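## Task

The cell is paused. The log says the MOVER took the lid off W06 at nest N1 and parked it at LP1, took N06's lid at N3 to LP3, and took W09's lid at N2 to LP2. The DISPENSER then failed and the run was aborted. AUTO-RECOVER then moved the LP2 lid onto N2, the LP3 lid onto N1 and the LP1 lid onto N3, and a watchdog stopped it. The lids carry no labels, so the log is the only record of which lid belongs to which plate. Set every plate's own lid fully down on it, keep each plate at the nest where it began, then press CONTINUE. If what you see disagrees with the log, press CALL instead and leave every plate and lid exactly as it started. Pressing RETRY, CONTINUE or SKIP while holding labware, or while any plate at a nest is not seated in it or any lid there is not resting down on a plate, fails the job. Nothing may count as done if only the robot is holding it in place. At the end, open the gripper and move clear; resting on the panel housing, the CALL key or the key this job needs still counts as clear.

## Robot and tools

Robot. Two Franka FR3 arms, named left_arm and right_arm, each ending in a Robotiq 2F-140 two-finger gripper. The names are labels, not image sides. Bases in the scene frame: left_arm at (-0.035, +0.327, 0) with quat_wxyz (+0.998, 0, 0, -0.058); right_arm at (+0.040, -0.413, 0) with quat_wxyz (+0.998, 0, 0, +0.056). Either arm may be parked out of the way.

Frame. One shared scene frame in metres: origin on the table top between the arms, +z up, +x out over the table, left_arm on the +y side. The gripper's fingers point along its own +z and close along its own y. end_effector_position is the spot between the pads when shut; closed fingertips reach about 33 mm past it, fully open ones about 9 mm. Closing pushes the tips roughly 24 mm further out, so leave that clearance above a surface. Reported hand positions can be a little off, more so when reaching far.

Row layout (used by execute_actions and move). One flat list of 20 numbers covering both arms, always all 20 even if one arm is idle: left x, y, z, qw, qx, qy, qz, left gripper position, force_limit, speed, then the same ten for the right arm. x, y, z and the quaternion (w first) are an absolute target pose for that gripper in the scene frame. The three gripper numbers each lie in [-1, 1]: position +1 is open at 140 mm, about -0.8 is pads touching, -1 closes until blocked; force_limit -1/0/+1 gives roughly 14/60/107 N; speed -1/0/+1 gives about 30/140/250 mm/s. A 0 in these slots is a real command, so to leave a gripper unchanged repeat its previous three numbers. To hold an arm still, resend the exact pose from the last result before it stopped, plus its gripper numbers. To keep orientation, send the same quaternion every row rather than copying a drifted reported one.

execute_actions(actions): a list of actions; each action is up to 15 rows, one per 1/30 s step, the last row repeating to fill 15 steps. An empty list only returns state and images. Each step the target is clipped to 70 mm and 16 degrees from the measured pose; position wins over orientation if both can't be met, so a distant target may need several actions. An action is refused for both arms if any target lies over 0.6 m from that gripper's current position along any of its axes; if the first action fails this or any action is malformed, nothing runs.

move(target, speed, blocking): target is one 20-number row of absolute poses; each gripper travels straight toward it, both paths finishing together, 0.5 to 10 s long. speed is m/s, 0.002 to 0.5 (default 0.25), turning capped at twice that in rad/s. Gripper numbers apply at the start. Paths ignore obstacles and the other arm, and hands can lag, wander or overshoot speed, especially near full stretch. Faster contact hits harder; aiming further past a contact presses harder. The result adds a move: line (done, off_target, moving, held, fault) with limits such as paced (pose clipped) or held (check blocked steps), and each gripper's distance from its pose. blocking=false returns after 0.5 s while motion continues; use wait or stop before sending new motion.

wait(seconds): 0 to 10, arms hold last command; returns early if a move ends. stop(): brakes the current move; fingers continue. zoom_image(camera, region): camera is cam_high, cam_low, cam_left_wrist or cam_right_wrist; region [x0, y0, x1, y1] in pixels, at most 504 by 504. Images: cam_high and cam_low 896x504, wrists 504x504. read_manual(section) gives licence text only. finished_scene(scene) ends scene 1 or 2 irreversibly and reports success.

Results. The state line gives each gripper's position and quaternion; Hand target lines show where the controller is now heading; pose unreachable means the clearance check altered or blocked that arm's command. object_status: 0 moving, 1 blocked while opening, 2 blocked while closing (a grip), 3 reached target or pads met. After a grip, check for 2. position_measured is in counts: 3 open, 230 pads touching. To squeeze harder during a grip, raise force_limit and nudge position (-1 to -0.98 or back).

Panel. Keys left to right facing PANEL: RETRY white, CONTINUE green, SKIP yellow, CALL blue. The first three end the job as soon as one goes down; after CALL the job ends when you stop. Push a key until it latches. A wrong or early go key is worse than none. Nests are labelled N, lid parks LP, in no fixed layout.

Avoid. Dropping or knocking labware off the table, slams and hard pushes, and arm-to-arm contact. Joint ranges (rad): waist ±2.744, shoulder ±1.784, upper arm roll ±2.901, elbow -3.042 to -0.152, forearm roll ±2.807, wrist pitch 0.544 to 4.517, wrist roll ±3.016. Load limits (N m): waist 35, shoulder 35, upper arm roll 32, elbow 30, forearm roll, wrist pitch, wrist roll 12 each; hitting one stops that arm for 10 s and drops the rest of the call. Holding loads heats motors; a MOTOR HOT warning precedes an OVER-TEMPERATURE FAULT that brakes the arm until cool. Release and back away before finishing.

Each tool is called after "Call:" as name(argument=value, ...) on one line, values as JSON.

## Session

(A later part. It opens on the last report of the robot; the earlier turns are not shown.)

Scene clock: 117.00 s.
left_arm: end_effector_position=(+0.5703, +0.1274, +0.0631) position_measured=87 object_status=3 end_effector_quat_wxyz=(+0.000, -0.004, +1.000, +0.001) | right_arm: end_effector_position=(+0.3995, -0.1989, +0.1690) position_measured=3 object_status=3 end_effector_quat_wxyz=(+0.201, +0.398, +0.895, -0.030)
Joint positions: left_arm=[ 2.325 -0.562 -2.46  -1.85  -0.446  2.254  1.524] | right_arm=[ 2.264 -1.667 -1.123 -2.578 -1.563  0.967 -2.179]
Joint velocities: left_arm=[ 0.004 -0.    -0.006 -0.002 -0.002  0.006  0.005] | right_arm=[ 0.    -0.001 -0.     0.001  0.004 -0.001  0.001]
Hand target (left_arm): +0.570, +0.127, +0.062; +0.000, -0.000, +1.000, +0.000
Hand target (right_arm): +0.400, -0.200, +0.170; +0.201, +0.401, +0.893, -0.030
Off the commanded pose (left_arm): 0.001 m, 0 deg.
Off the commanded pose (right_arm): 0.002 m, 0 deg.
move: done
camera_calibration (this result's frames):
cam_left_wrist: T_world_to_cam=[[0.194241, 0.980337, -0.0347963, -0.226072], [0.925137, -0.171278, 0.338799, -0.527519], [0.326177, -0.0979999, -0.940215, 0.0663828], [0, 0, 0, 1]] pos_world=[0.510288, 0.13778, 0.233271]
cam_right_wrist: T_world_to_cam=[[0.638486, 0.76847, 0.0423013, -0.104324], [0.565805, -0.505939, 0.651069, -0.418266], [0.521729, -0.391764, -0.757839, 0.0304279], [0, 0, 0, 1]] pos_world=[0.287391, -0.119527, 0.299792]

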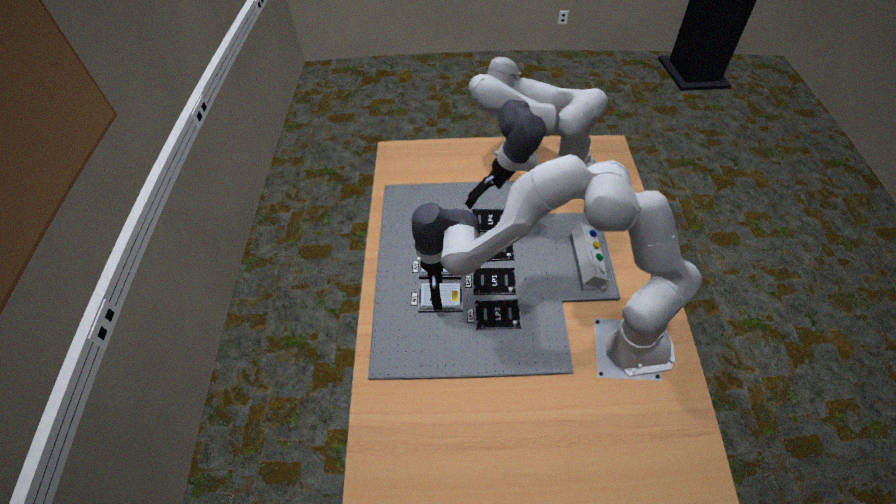

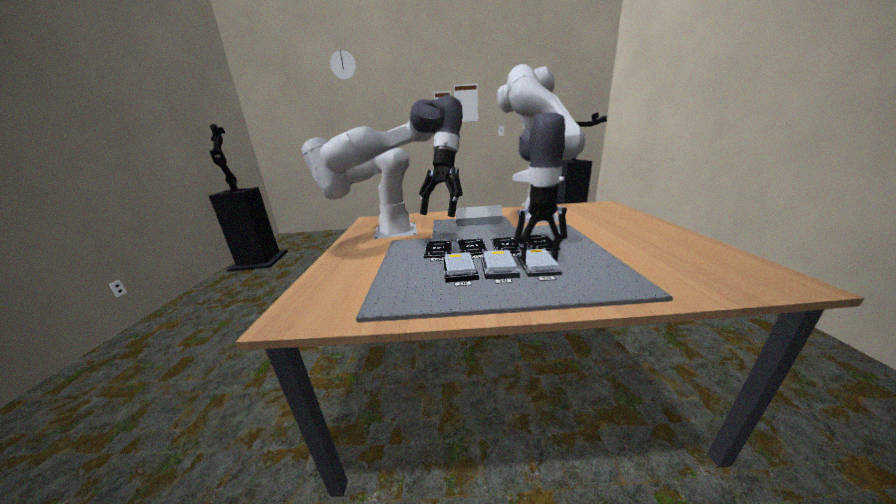

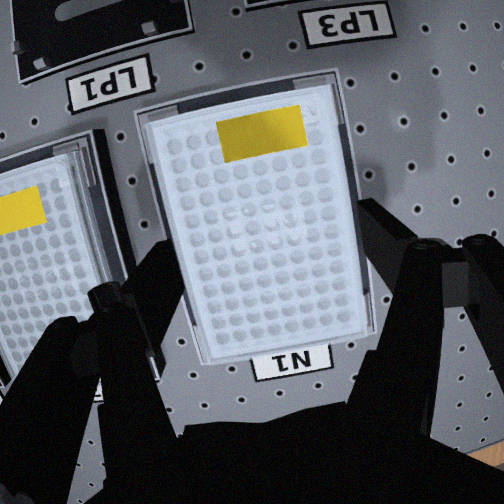

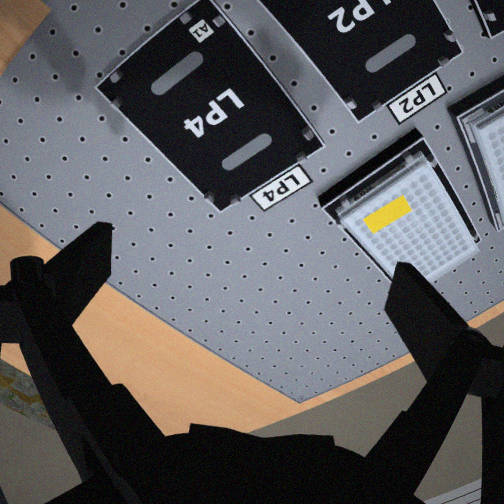

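Call:
move(target=[0.570,0.1255,0.062,0,0,1,0,-1,-0.6,-1,0.40,-0.2,0.17,0.2,0.4,0.89,-0.03,1,0,0], speed=0.03)

Call:
move(target=[0.570,0.1255,0.085,0,0,1,0,-1,-0.6,-1,0.40,-0.2,0.17,0.2,0.4,0.89,-0.03,1,0,0], speed=0.03)

Call:
zoom_image(camera="cam_low", region=[500, 230, 570, 285])

Scene clock: 121.40 s.
left_arm: end_effector_position=(+0.5706, +0.1270, +0.0633) position_measured=102 object_status=2 end_effector_quat_wxyz=(+0.001, -0.003, +1.000, +0.000) | right_arm: end_effector_position=(+0.3994, -0.1989, +0.1691) position_measured=3 object_status=3 end_effector_quat_wxyz=(+0.201, +0.398, +0.895, -0.030)
Joint positions: left_arm=[ 2.325 -0.562 -2.461 -1.849 -0.446  2.255  1.525] | right_arm=[ 2.264 -1.667 -1.123 -2.578 -1.563  0.967 -2.179]
Joint velocities: left_arm=[-0.    -0.001 -0.     0.     0.001  0.     0.001] | right_arm=[ 0.001  0.001 -0.001 -0.001  0.    -0.001  0.002]
Hand target (left_arm): +0.570, +0.125, +0.062; -0.000, -0.000, +1.000, +0.000
Hand target (right_arm): +0.400, -0.200, +0.170; +0.201, +0.401, +0.893, -0.030
Off the commanded pose (left_arm): 0.002 m, 0 deg.
Off the commanded pose (right_arm): 0.002 m, 0 deg.
move: done
camera_calibration (this result's frames):
cam_left_wrist: T_world_to_cam=[[0.196303, 0.979914, -0.0351224, -0.226873], [0.924466, -0.173018, 0.339746, -0.527357], [0.326845, -0.0991627, -0.939861, 0.0661271], [0, 0, 0, 1]] pos_world=[0.510446, 0.137632, 0.233349]
cam_right_wrist: T_world_to_cam=[[0.638575, 0.768408, 0.0420793, -0.104292], [0.566013, -0.506018, 0.650826, -0.418327], [0.521393, -0.391784, -0.75806, 0.030629], [0, 0, 0, 1]] pos_world=[0.287407, -0.119542, 0.299865]

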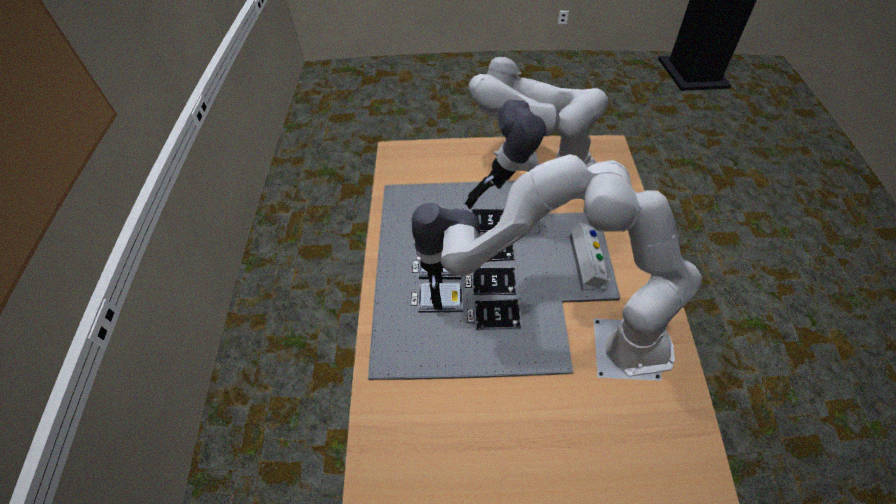

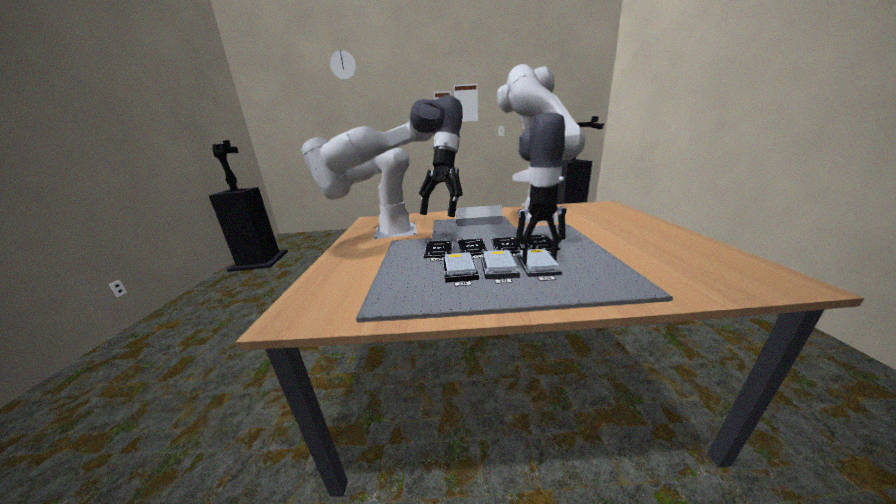

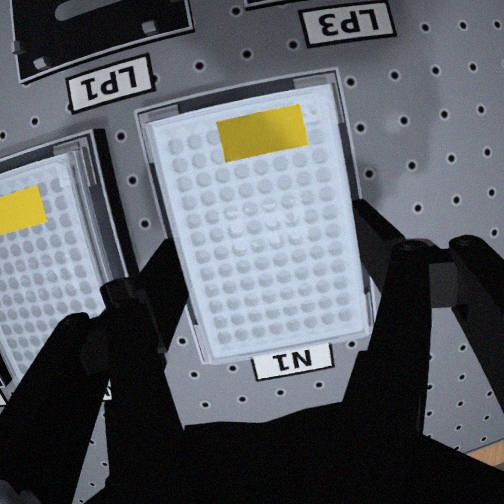

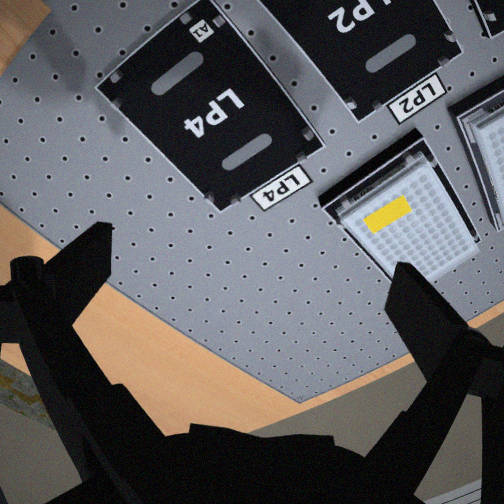

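Scene clock: 122.40 s.
left_arm: end_effector_position=(+0.5697, +0.1251, +0.0829) position_measured=102 object_status=2 end_effector_quat_wxyz=(-0.000, +0.003, +1.000, -0.001) | right_arm: end_effector_position=(+0.3994, -0.1989, +0.1691) position_measured=3 object_status=3 end_effector_quat_wxyz=(+0.201, +0.398, +0.895, -0.030)
Joint positions: left_arm=[ 2.308 -0.532 -2.44  -1.842 -0.425  2.219  1.523] | right_arm=[ 2.264 -1.667 -1.123 -2.578 -1.563  0.967 -2.179]
Joint velocities: left_arm=[-0.007  0.002  0.007 -0.001  0.    -0.014 -0.001] | right_arm=[ 0.     0.002 -0.001  0.001  0.001 -0.    -0.001]
Hand target (left_arm): +0.570, +0.125, +0.085; -0.000, +0.000, +1.000, -0.000
Hand target (right_arm): +0.400, -0.200, +0.170; +0.201, +0.401, +0.893, -0.030
Off the commanded pose (left_arm): 0.002 m, 0 deg.
Off the commanded pose (right_arm): 0.002 m, 0 deg.
move: done
camera_calibration (this result's frames):
cam_left_wrist: T_world_to_cam=[[0.208503, 0.977279, -0.0381017, -0.230474], [0.922795, -0.183674, 0.338694, -0.531116], [0.324001, -0.105779, -0.940125, 0.0872027], [0, 0, 0, 1]] pos_world=[0.509912, 0.136909, 0.253086]
cam_right_wrist: T_world_to_cam=[[0.638582, 0.768403, 0.042075, -0.104294], [0.566018, -0.506026, 0.650816, -0.418331], [0.52138, -0.391784, -0.758069, 0.0306374], [0, 0, 0, 1]] pos_world=[0.287409, -0.119543, 0.29987]

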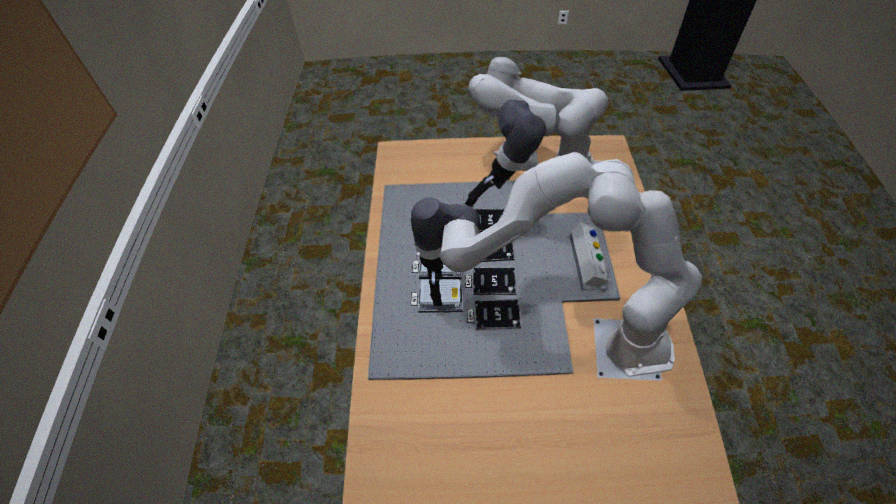

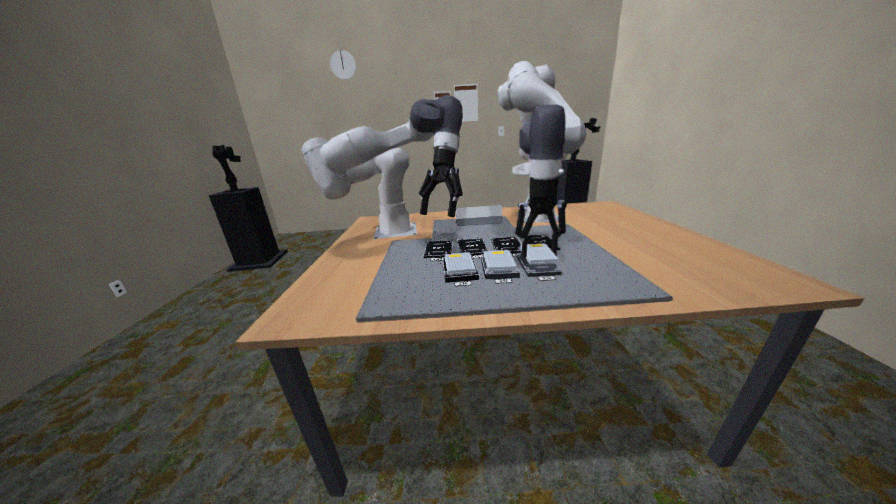

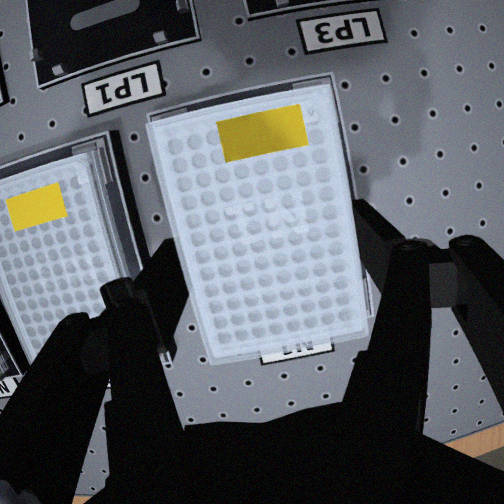

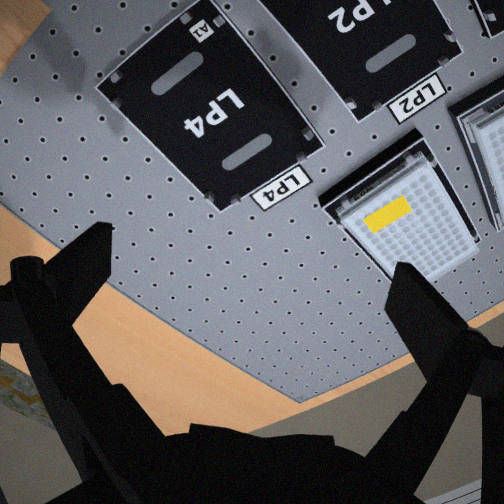

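Region (500, 230, 570, 285) of cam_low's 896x504 image, scaled by 7.200, with more detail than that image has; it fills the top 396 rows of this view, and the rest is white.

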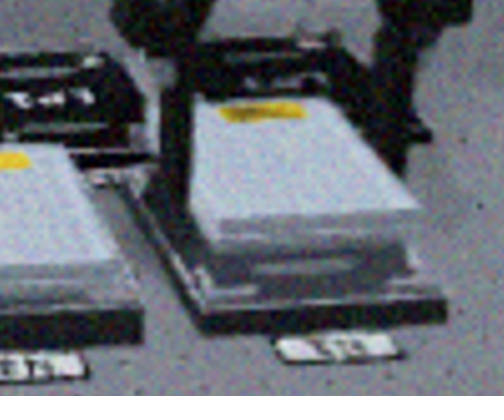

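Call:
zoom_image(camera="cam_low", region=[515, 250, 565, 282])

Call:
zoom_image(camera="cam_high", region=[405, 265, 475, 320])

Call:
zoom_image(camera="cam_left_wrist", region=[130, 60, 390, 380])

Region (515, 250, 565, 282) of cam_low's 896x504 image, scaled by 10.080, with more detail than that image has; it fills the top 323 rows of this view, and the rest is white.

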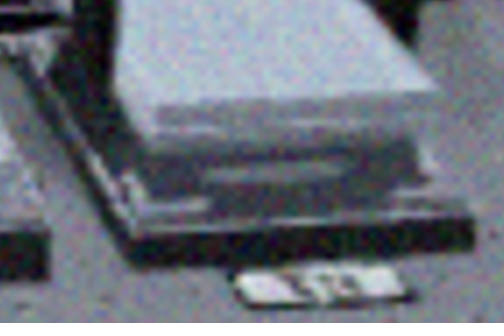

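Region (405, 265, 475, 320) of cam_high's 896x504 image, scaled by 7.200, with more detail than that image has; it fills the top 396 rows of this view, and the rest is white.

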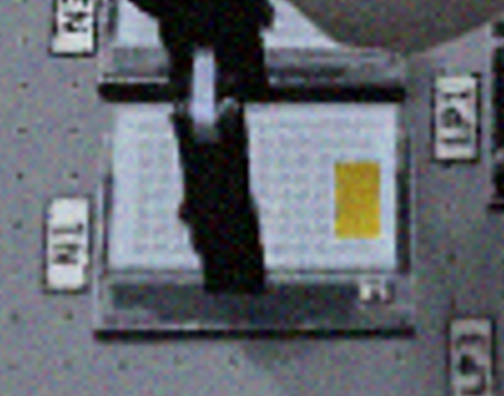

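Region (130, 60, 390, 380) of cam_left_wrist's 504x504 image, scaled by 1.575, with more detail than that image has; it fills the left 410 columns of this view, and the rest is white.

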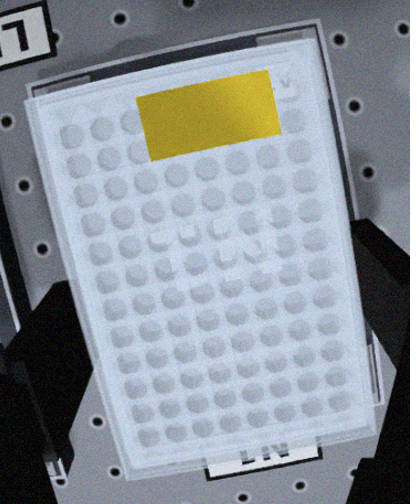

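Call:
move(target=[0.5703,0.1262,0.0625,0,-0.002,1,0,-1,-0.6,-1,0.40,-0.2,0.17,0.2,0.4,0.89,-0.03,1,0,0], speed=0.012)

Call:
zoom_image(camera="cam_high", region=[405, 265, 475, 320])

Scene clock: 133.50 s.
left_arm: end_effector_position=(+0.5705, +0.1265, +0.0641) position_measured=102 object_status=2 end_effector_quat_wxyz=(+0.000, -0.004, +1.000, +0.001) | right_arm: end_effector_position=(+0.3994, -0.1989, +0.1691) position_measured=3 object_status=3 end_effector_quat_wxyz=(+0.201, +0.398, +0.895, -0.030)
Joint positions: left_arm=[ 2.322 -0.562 -2.458 -1.847 -0.445  2.251  1.523] | right_arm=[ 2.264 -1.667 -1.123 -2.578 -1.563  0.967 -2.179]
Joint velocities: left_arm=[ 0.004  0.001 -0.003 -0.     0.     0.008  0.001] | right_arm=[-0.001 -0.001 -0.     0.001 -0.    -0.001  0.   ]
Hand target (left_arm): +0.570, +0.126, +0.063; +0.000, -0.002, +1.000, +0.000
Hand target (right_arm): +0.400, -0.200, +0.170; +0.201, +0.401, +0.893, -0.030
Off the commanded pose (left_arm): 0.002 m, 0 deg.
Off the commanded pose (right_arm): 0.002 m, 0 deg.
move: done
camera_calibration (this result's frames):
cam_left_wrist: T_world_to_cam=[[0.195604, 0.980087, -0.034173, -0.226005], [0.924921, -0.172787, 0.338623, -0.527769], [0.325975, -0.0978432, -0.940301, 0.0672332], [0, 0, 0, 1]] pos_world=[0.510436, 0.136891, 0.234211]
cam_right_wrist: T_world_to_cam=[[0.638635, 0.768359, 0.0420734, -0.104329], [0.566016, -0.506088, 0.65077, -0.418356], [0.521318, -0.39179, -0.758109, 0.0306733], [0, 0, 0, 1]] pos_world=[0.287434, -0.119545, 0.299897]

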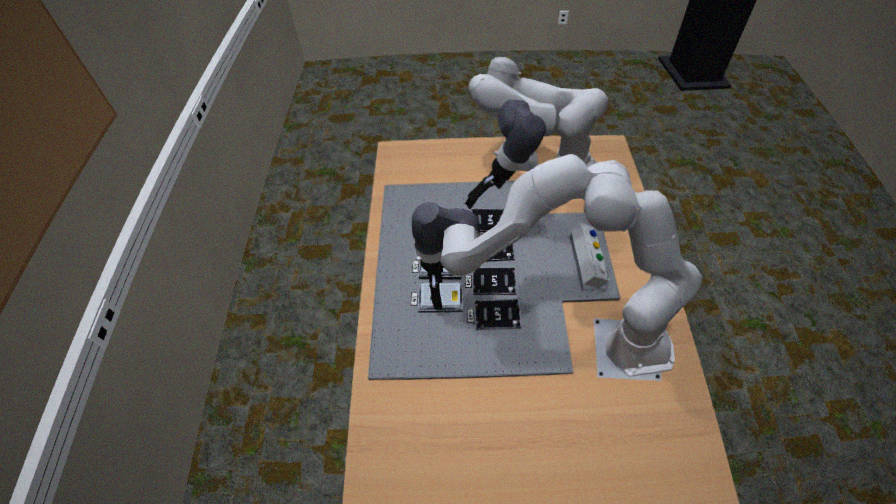

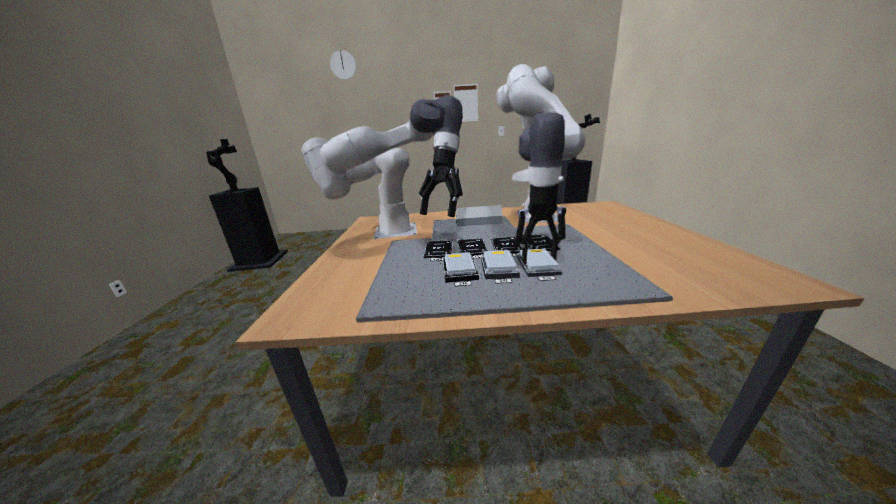

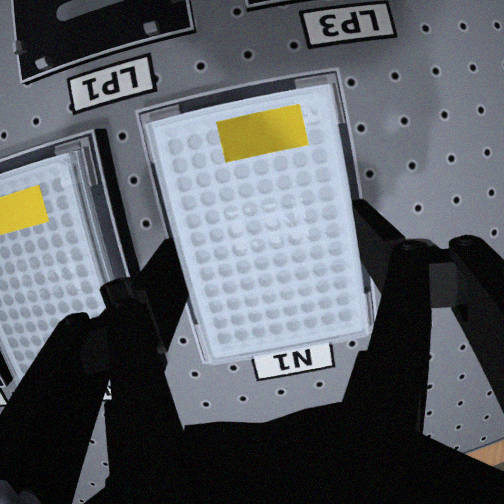

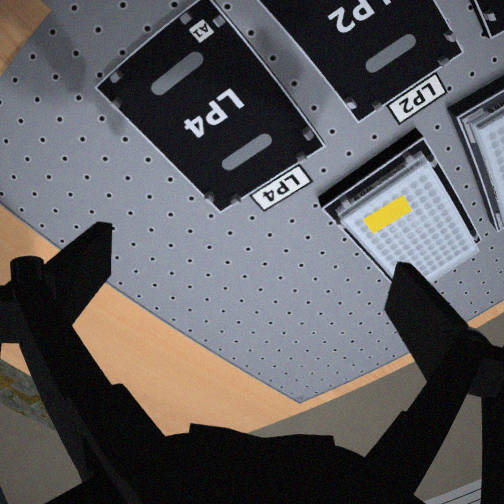

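Region (405, 265, 475, 320) of cam_high's 896x504 image, scaled by 7.200, with more detail than that image has; it fills the top 396 rows of this view, and the rest is white.

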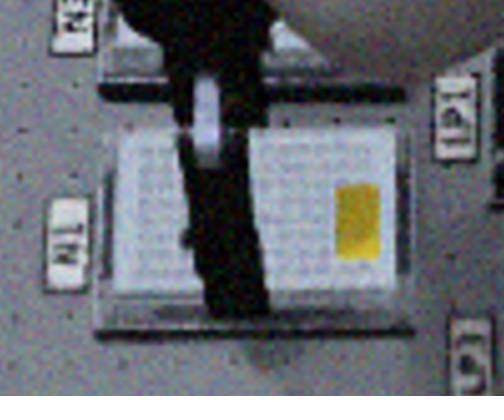

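Call:
move(target=[0.5703,0.1262,0.0625,0,-0.002,1,0,0.33,-1,-1,0.40,-0.2,0.17,0.2,0.4,0.89,-0.03,1,0,0], speed=0.012)

Call:
move(target=[0.5703,0.1262,0.0675,0,-0.002,1,0,0.33,-1,-1,0.40,-0.2,0.17,0.2,0.4,0.89,-0.03,1,0,0], speed=0.012)

Call:
move(target=[0.5703,0.1262,0.0675,0,-0.002,1,0,-1,-1,-1,0.40,-0.2,0.17,0.2,0.4,0.89,-0.03,1,0,0], speed=0.012)

Scene clock: 140.30 s.
left_arm: end_effector_position=(+0.5707, +0.1266, +0.0638) position_measured=87 object_status=3 end_effector_quat_wxyz=(+0.000, -0.004, +1.000, +0.001) | right_arm: end_effector_position=(+0.3994, -0.1989, +0.1691) position_measured=3 object_status=3 end_effector_quat_wxyz=(+0.201, +0.398, +0.895, -0.030)
Joint positions: left_arm=[ 2.323 -0.563 -2.46  -1.847 -0.445  2.252  1.523] | right_arm=[ 2.264 -1.667 -1.123 -2.578 -1.563  0.967 -2.179]
Joint velocities: left_arm=[ 0.002 -0.    -0.001 -0.     0.001  0.001  0.001] | right_arm=[-0.    -0.     0.001 -0.     0.001  0.001 -0.001]
Hand target (left_arm): +0.570, +0.126, +0.063; +0.000, -0.002, +1.000, +0.000
Hand target (right_arm): +0.400, -0.200, +0.170; +0.201, +0.401, +0.893, -0.030
Off the commanded pose (left_arm): 0.001 m, 0 deg.
Off the commanded pose (right_arm): 0.002 m, 0 deg.
move: done
camera_calibration (this result's frames):
cam_left_wrist: T_world_to_cam=[[0.195374, 0.980122, -0.0344946, -0.22594], [0.924742, -0.172393, 0.339312, -0.527914], [0.32662, -0.0981914, -0.940041, 0.0665885], [0, 0, 0, 1]] pos_world=[0.510578, 0.136978, 0.23393]
cam_right_wrist: T_world_to_cam=[[0.638666, 0.768333, 0.0420758, -0.104351], [0.566008, -0.506123, 0.650749, -0.41837], [0.521287, -0.391796, -0.758126, 0.0306877], [0, 0, 0, 1]] pos_world=[0.287449, -0.119547, 0.29991]

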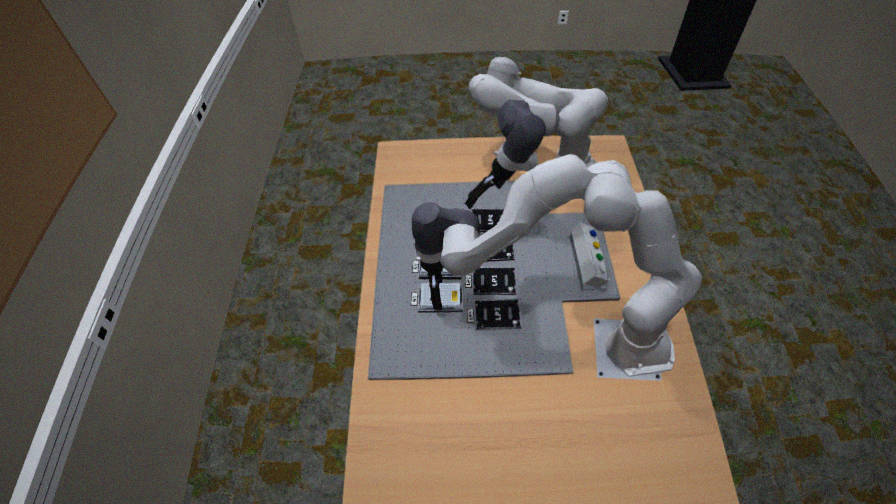

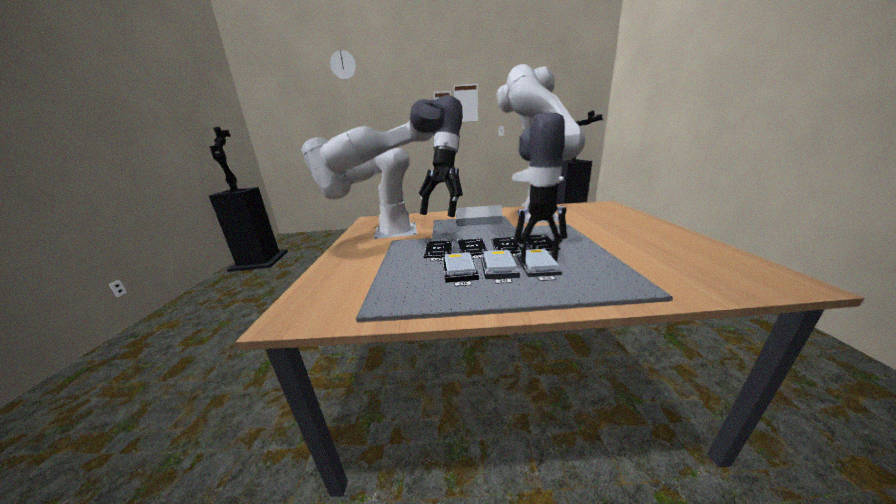

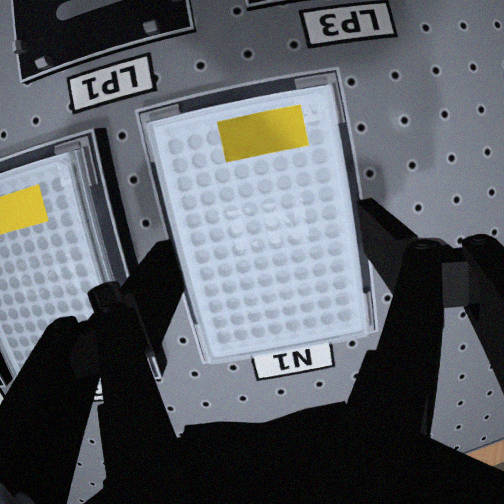

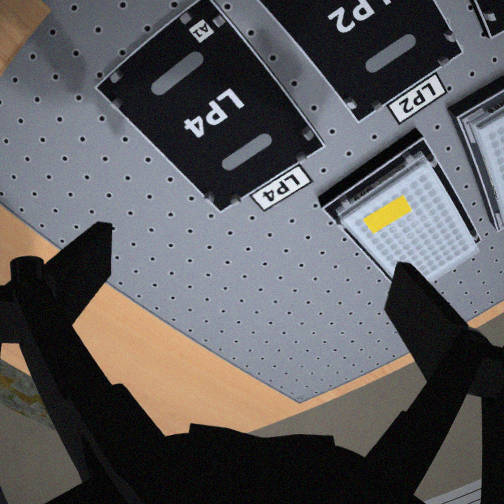

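Scene clock: 141.00 s.
left_arm: end_effector_position=(+0.5702, +0.1259, +0.0658) position_measured=87 object_status=3 end_effector_quat_wxyz=(-0.000, -0.003, +1.000, -0.001) | right_arm: end_effector_position=(+0.3994, -0.1989, +0.1691) position_measured=3 object_status=3 end_effector_quat_wxyz=(+0.201, +0.398, +0.895, -0.030)
Joint positions: left_arm=[ 2.323 -0.558 -2.46  -1.847 -0.444  2.248  1.523] | right_arm=[ 2.264 -1.667 -1.123 -2.578 -1.563  0.967 -2.179]
Joint velocities: left_arm=[ 0.     0.001  0.001 -0.     0.001 -0.004 -0.001] | right_arm=[ 0.001  0.     0.001 -0.     0.     0.001  0.001]
Hand target (left_arm): +0.570, +0.126, +0.067; -0.000, -0.002, +1.000, -0.000
Hand target (right_arm): +0.400, -0.200, +0.170; +0.201, +0.401, +0.893, -0.030
Off the commanded pose (left_arm): 0.002 m, 0 deg.
Off the commanded pose (right_arm): 0.002 m, 0 deg.
move: done
camera_calibration (this result's frames):
cam_left_wrist: T_world_to_cam=[[0.196028, 0.979889, -0.0372873, -0.225231], [0.925044, -0.172172, 0.338601, -0.528377], [0.325372, -0.100868, -0.940191, 0.0696488], [0, 0, 0, 1]] pos_world=[0.510262, 0.136756, 0.235994]
cam_right_wrist: T_world_to_cam=[[0.638668, 0.768331, 0.0420762, -0.104353], [0.566008, -0.506125, 0.650748, -0.418371], [0.521286, -0.391796, -0.758127, 0.0306886], [0, 0, 0, 1]] pos_world=[0.28745, -0.119547, 0.29991]

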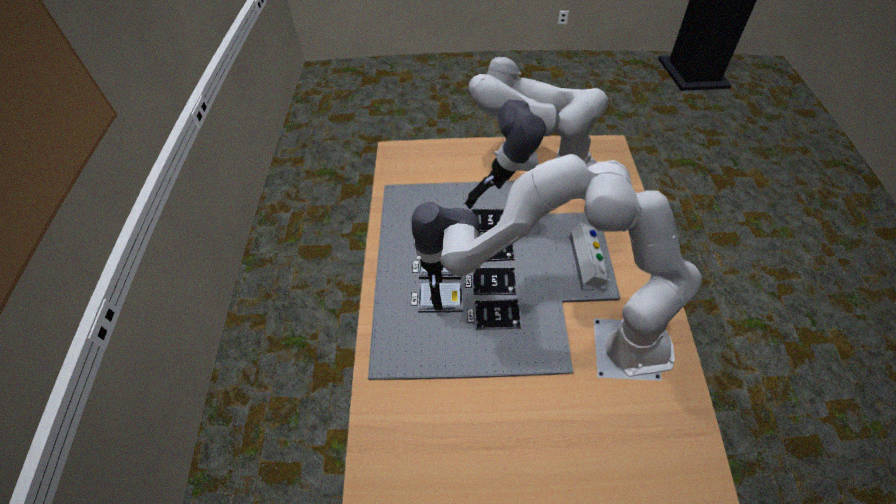

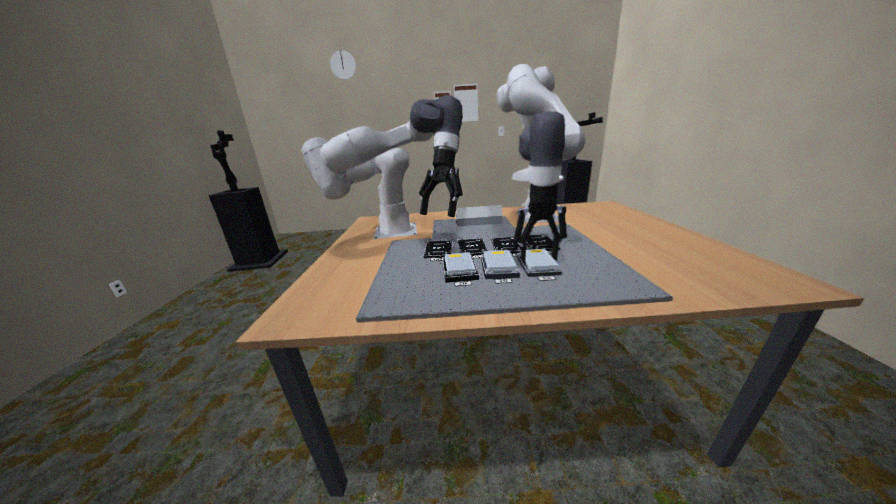

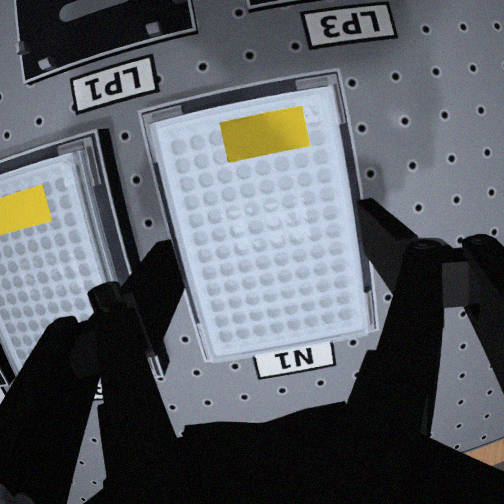

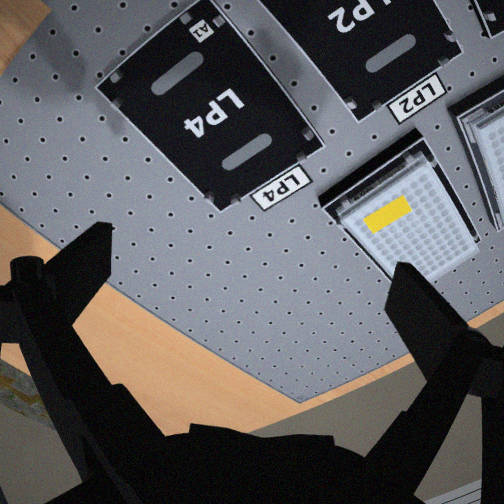

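Scene clock: 141.70 s.
left_arm: end_effector_position=(+0.5701, +0.1259, +0.0660) position_measured=101 object_status=2 end_effector_quat_wxyz=(-0.000, -0.003, +1.000, -0.001) | right_arm: end_effector_position=(+0.3994, -0.1989, +0.1691) position_measured=3 object_status=3 end_effector_quat_wxyz=(+0.201, +0.398, +0.895, -0.030)
Joint positions: left_arm=[ 2.323 -0.558 -2.46  -1.847 -0.444  2.248  1.523] | right_arm=[ 2.264 -1.667 -1.123 -2.578 -1.563  0.967 -2.179]
Joint velocities: left_arm=[ 0.001 -0.    -0.     0.     0.    -0.    -0.   ] | right_arm=[-0.001  0.002 -0.     0.    -0.001  0.001 -0.   ]
Hand target (left_arm): +0.570, +0.126, +0.067; -0.000, -0.002, +1.000, -0.000
Hand target (right_arm): +0.400, -0.200, +0.170; +0.201, +0.401, +0.893, -0.030
Off the commanded pose (left_arm): 0.002 m, 0 deg.
Off the commanded pose (right_arm): 0.002 m, 0 deg.
move: done
camera_calibration (this result's frames):
cam_left_wrist: T_world_to_cam=[[0.196184, 0.979855, -0.037363, -0.225293], [0.925062, -0.172307, 0.338482, -0.528383], [0.325225, -0.100968, -0.940231, 0.0699346], [0, 0, 0, 1]] pos_world=[0.510242, 0.136772, 0.236185]
cam_right_wrist: T_world_to_cam=[[0.63867, 0.768329, 0.0420763, -0.104354], [0.566007, -0.506128, 0.650746, -0.418372], [0.521283, -0.391797, -0.758129, 0.0306894], [0, 0, 0, 1]] pos_world=[0.287452, -0.119547, 0.299911]

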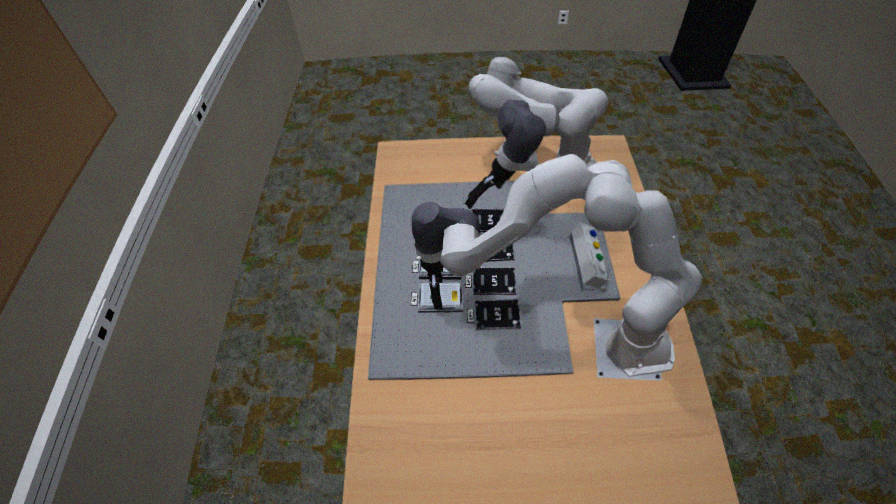

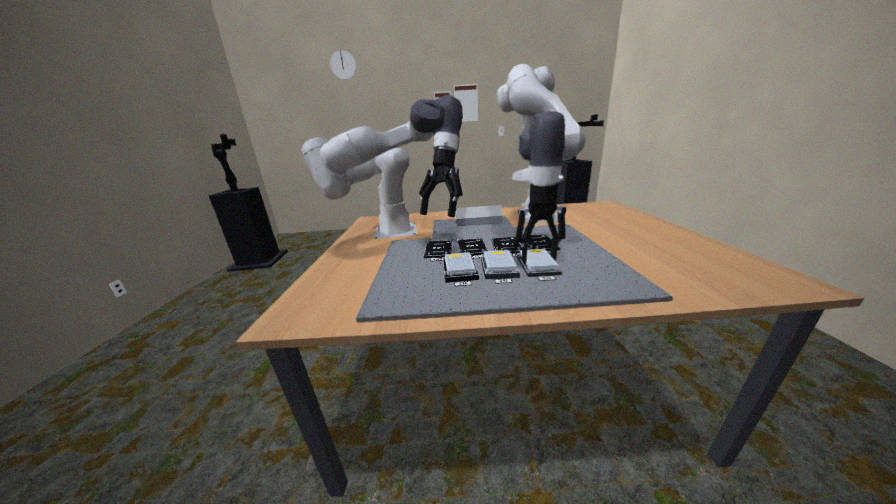

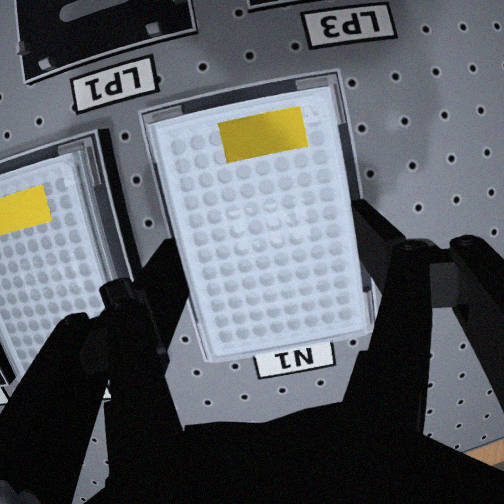

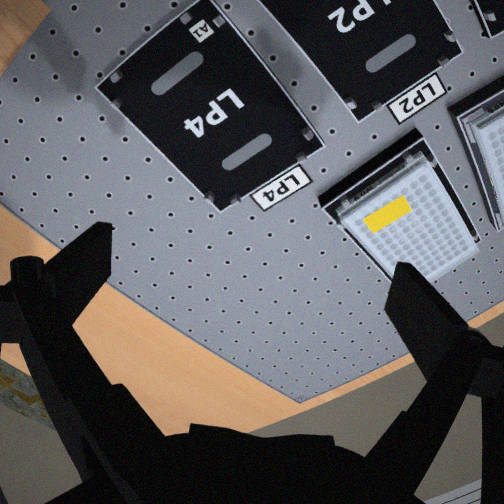

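Call:
move(target=[0.5703,0.127,0.088,0,-0.002,1,0,-1,-1,-1,0.40,-0.2,0.17,0.2,0.4,0.89,-0.03,1,0,0], speed=0.02)

Call:
zoom_image(camera="cam_low", region=[500, 230, 570, 285])

Scene clock: 145.93 s.
left_arm: end_effector_position=(+0.5699, +0.1267, +0.0861) position_measured=101 object_status=2 end_effector_quat_wxyz=(-0.000, +0.001, +1.000, -0.001) | right_arm: end_effector_position=(+0.3995, -0.1989, +0.1691) position_measured=3 object_status=3 end_effector_quat_wxyz=(+0.201, +0.398, +0.895, -0.030)
Joint positions: left_arm=[ 2.305 -0.527 -2.434 -1.841 -0.423  2.213  1.521] | right_arm=[ 2.264 -1.667 -1.123 -2.578 -1.563  0.967 -2.179]
Joint velocities: left_arm=[-0.007 -0.001  0.007  0.     0.001 -0.01  -0.001] | right_arm=[ 0.001  0.002  0.001 -0.    -0.002  0.     0.   ]
Hand target (left_arm): +0.570, +0.127, +0.088; -0.000, -0.002, +1.000, -0.000
Hand target (right_arm): +0.400, -0.200, +0.170; +0.201, +0.401, +0.893, -0.030
Off the commanded pose (left_arm): 0.002 m, 0 deg.
Off the commanded pose (right_arm): 0.002 m, 0 deg.
move: done
camera_calibration (this result's frames):
cam_left_wrist: T_world_to_cam=[[0.204608, 0.978106, -0.0380091, -0.229837], [0.923577, -0.180047, 0.338508, -0.533013], [0.324253, -0.104366, -0.940195, 0.0899323], [0, 0, 0, 1]] pos_world=[0.510145, 0.138223, 0.256247]
cam_right_wrist: T_world_to_cam=[[0.638696, 0.768308, 0.0420791, -0.104372], [0.565999, -0.506156, 0.650732, -0.418382], [0.521261, -0.391803, -0.758141, 0.0306983], [0, 0, 0, 1]] pos_world=[0.287464, -0.119549, 0.29992]

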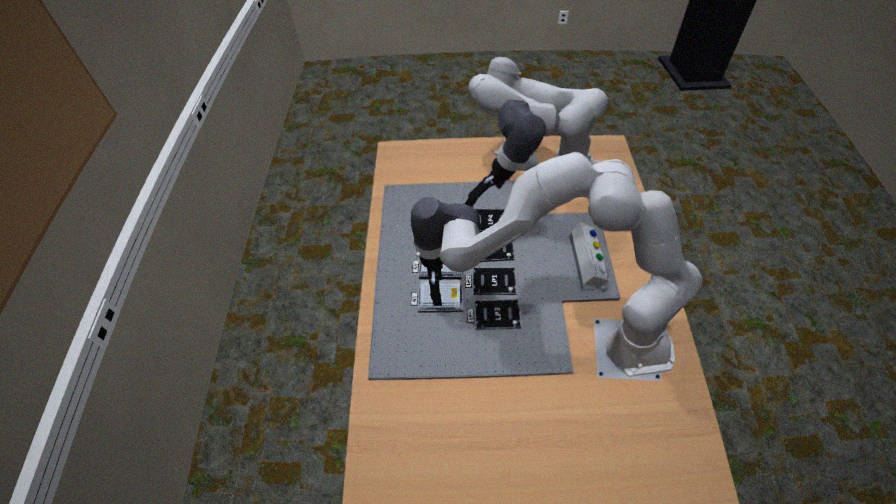

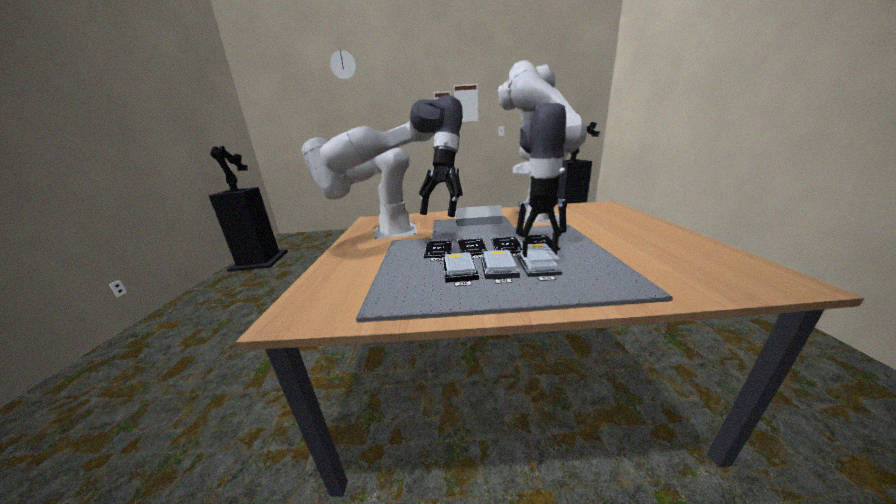

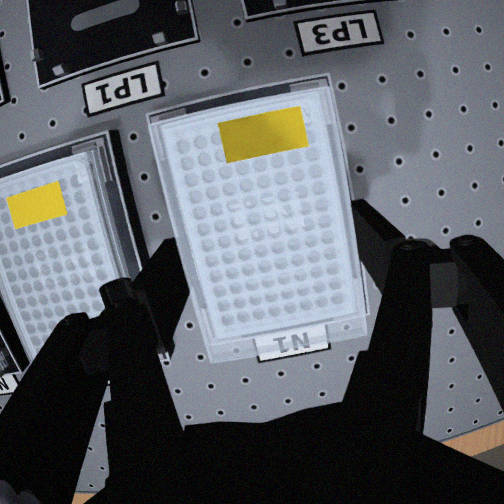

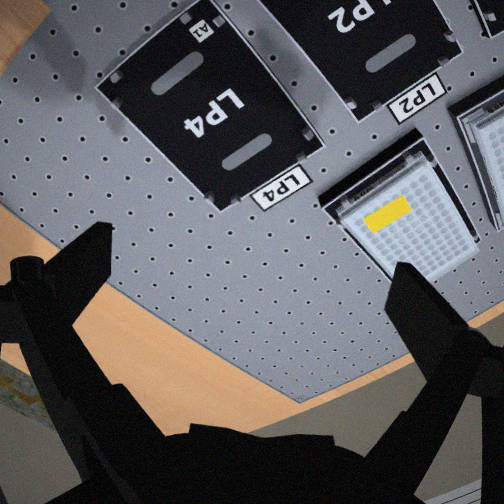

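Region (500, 230, 570, 285) of cam_low's 896x504 image, scaled by 7.200, with more detail than that image has; it fills the top 396 rows of this view, and the rest is white.

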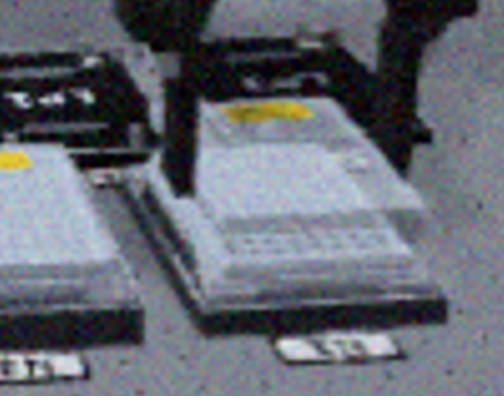

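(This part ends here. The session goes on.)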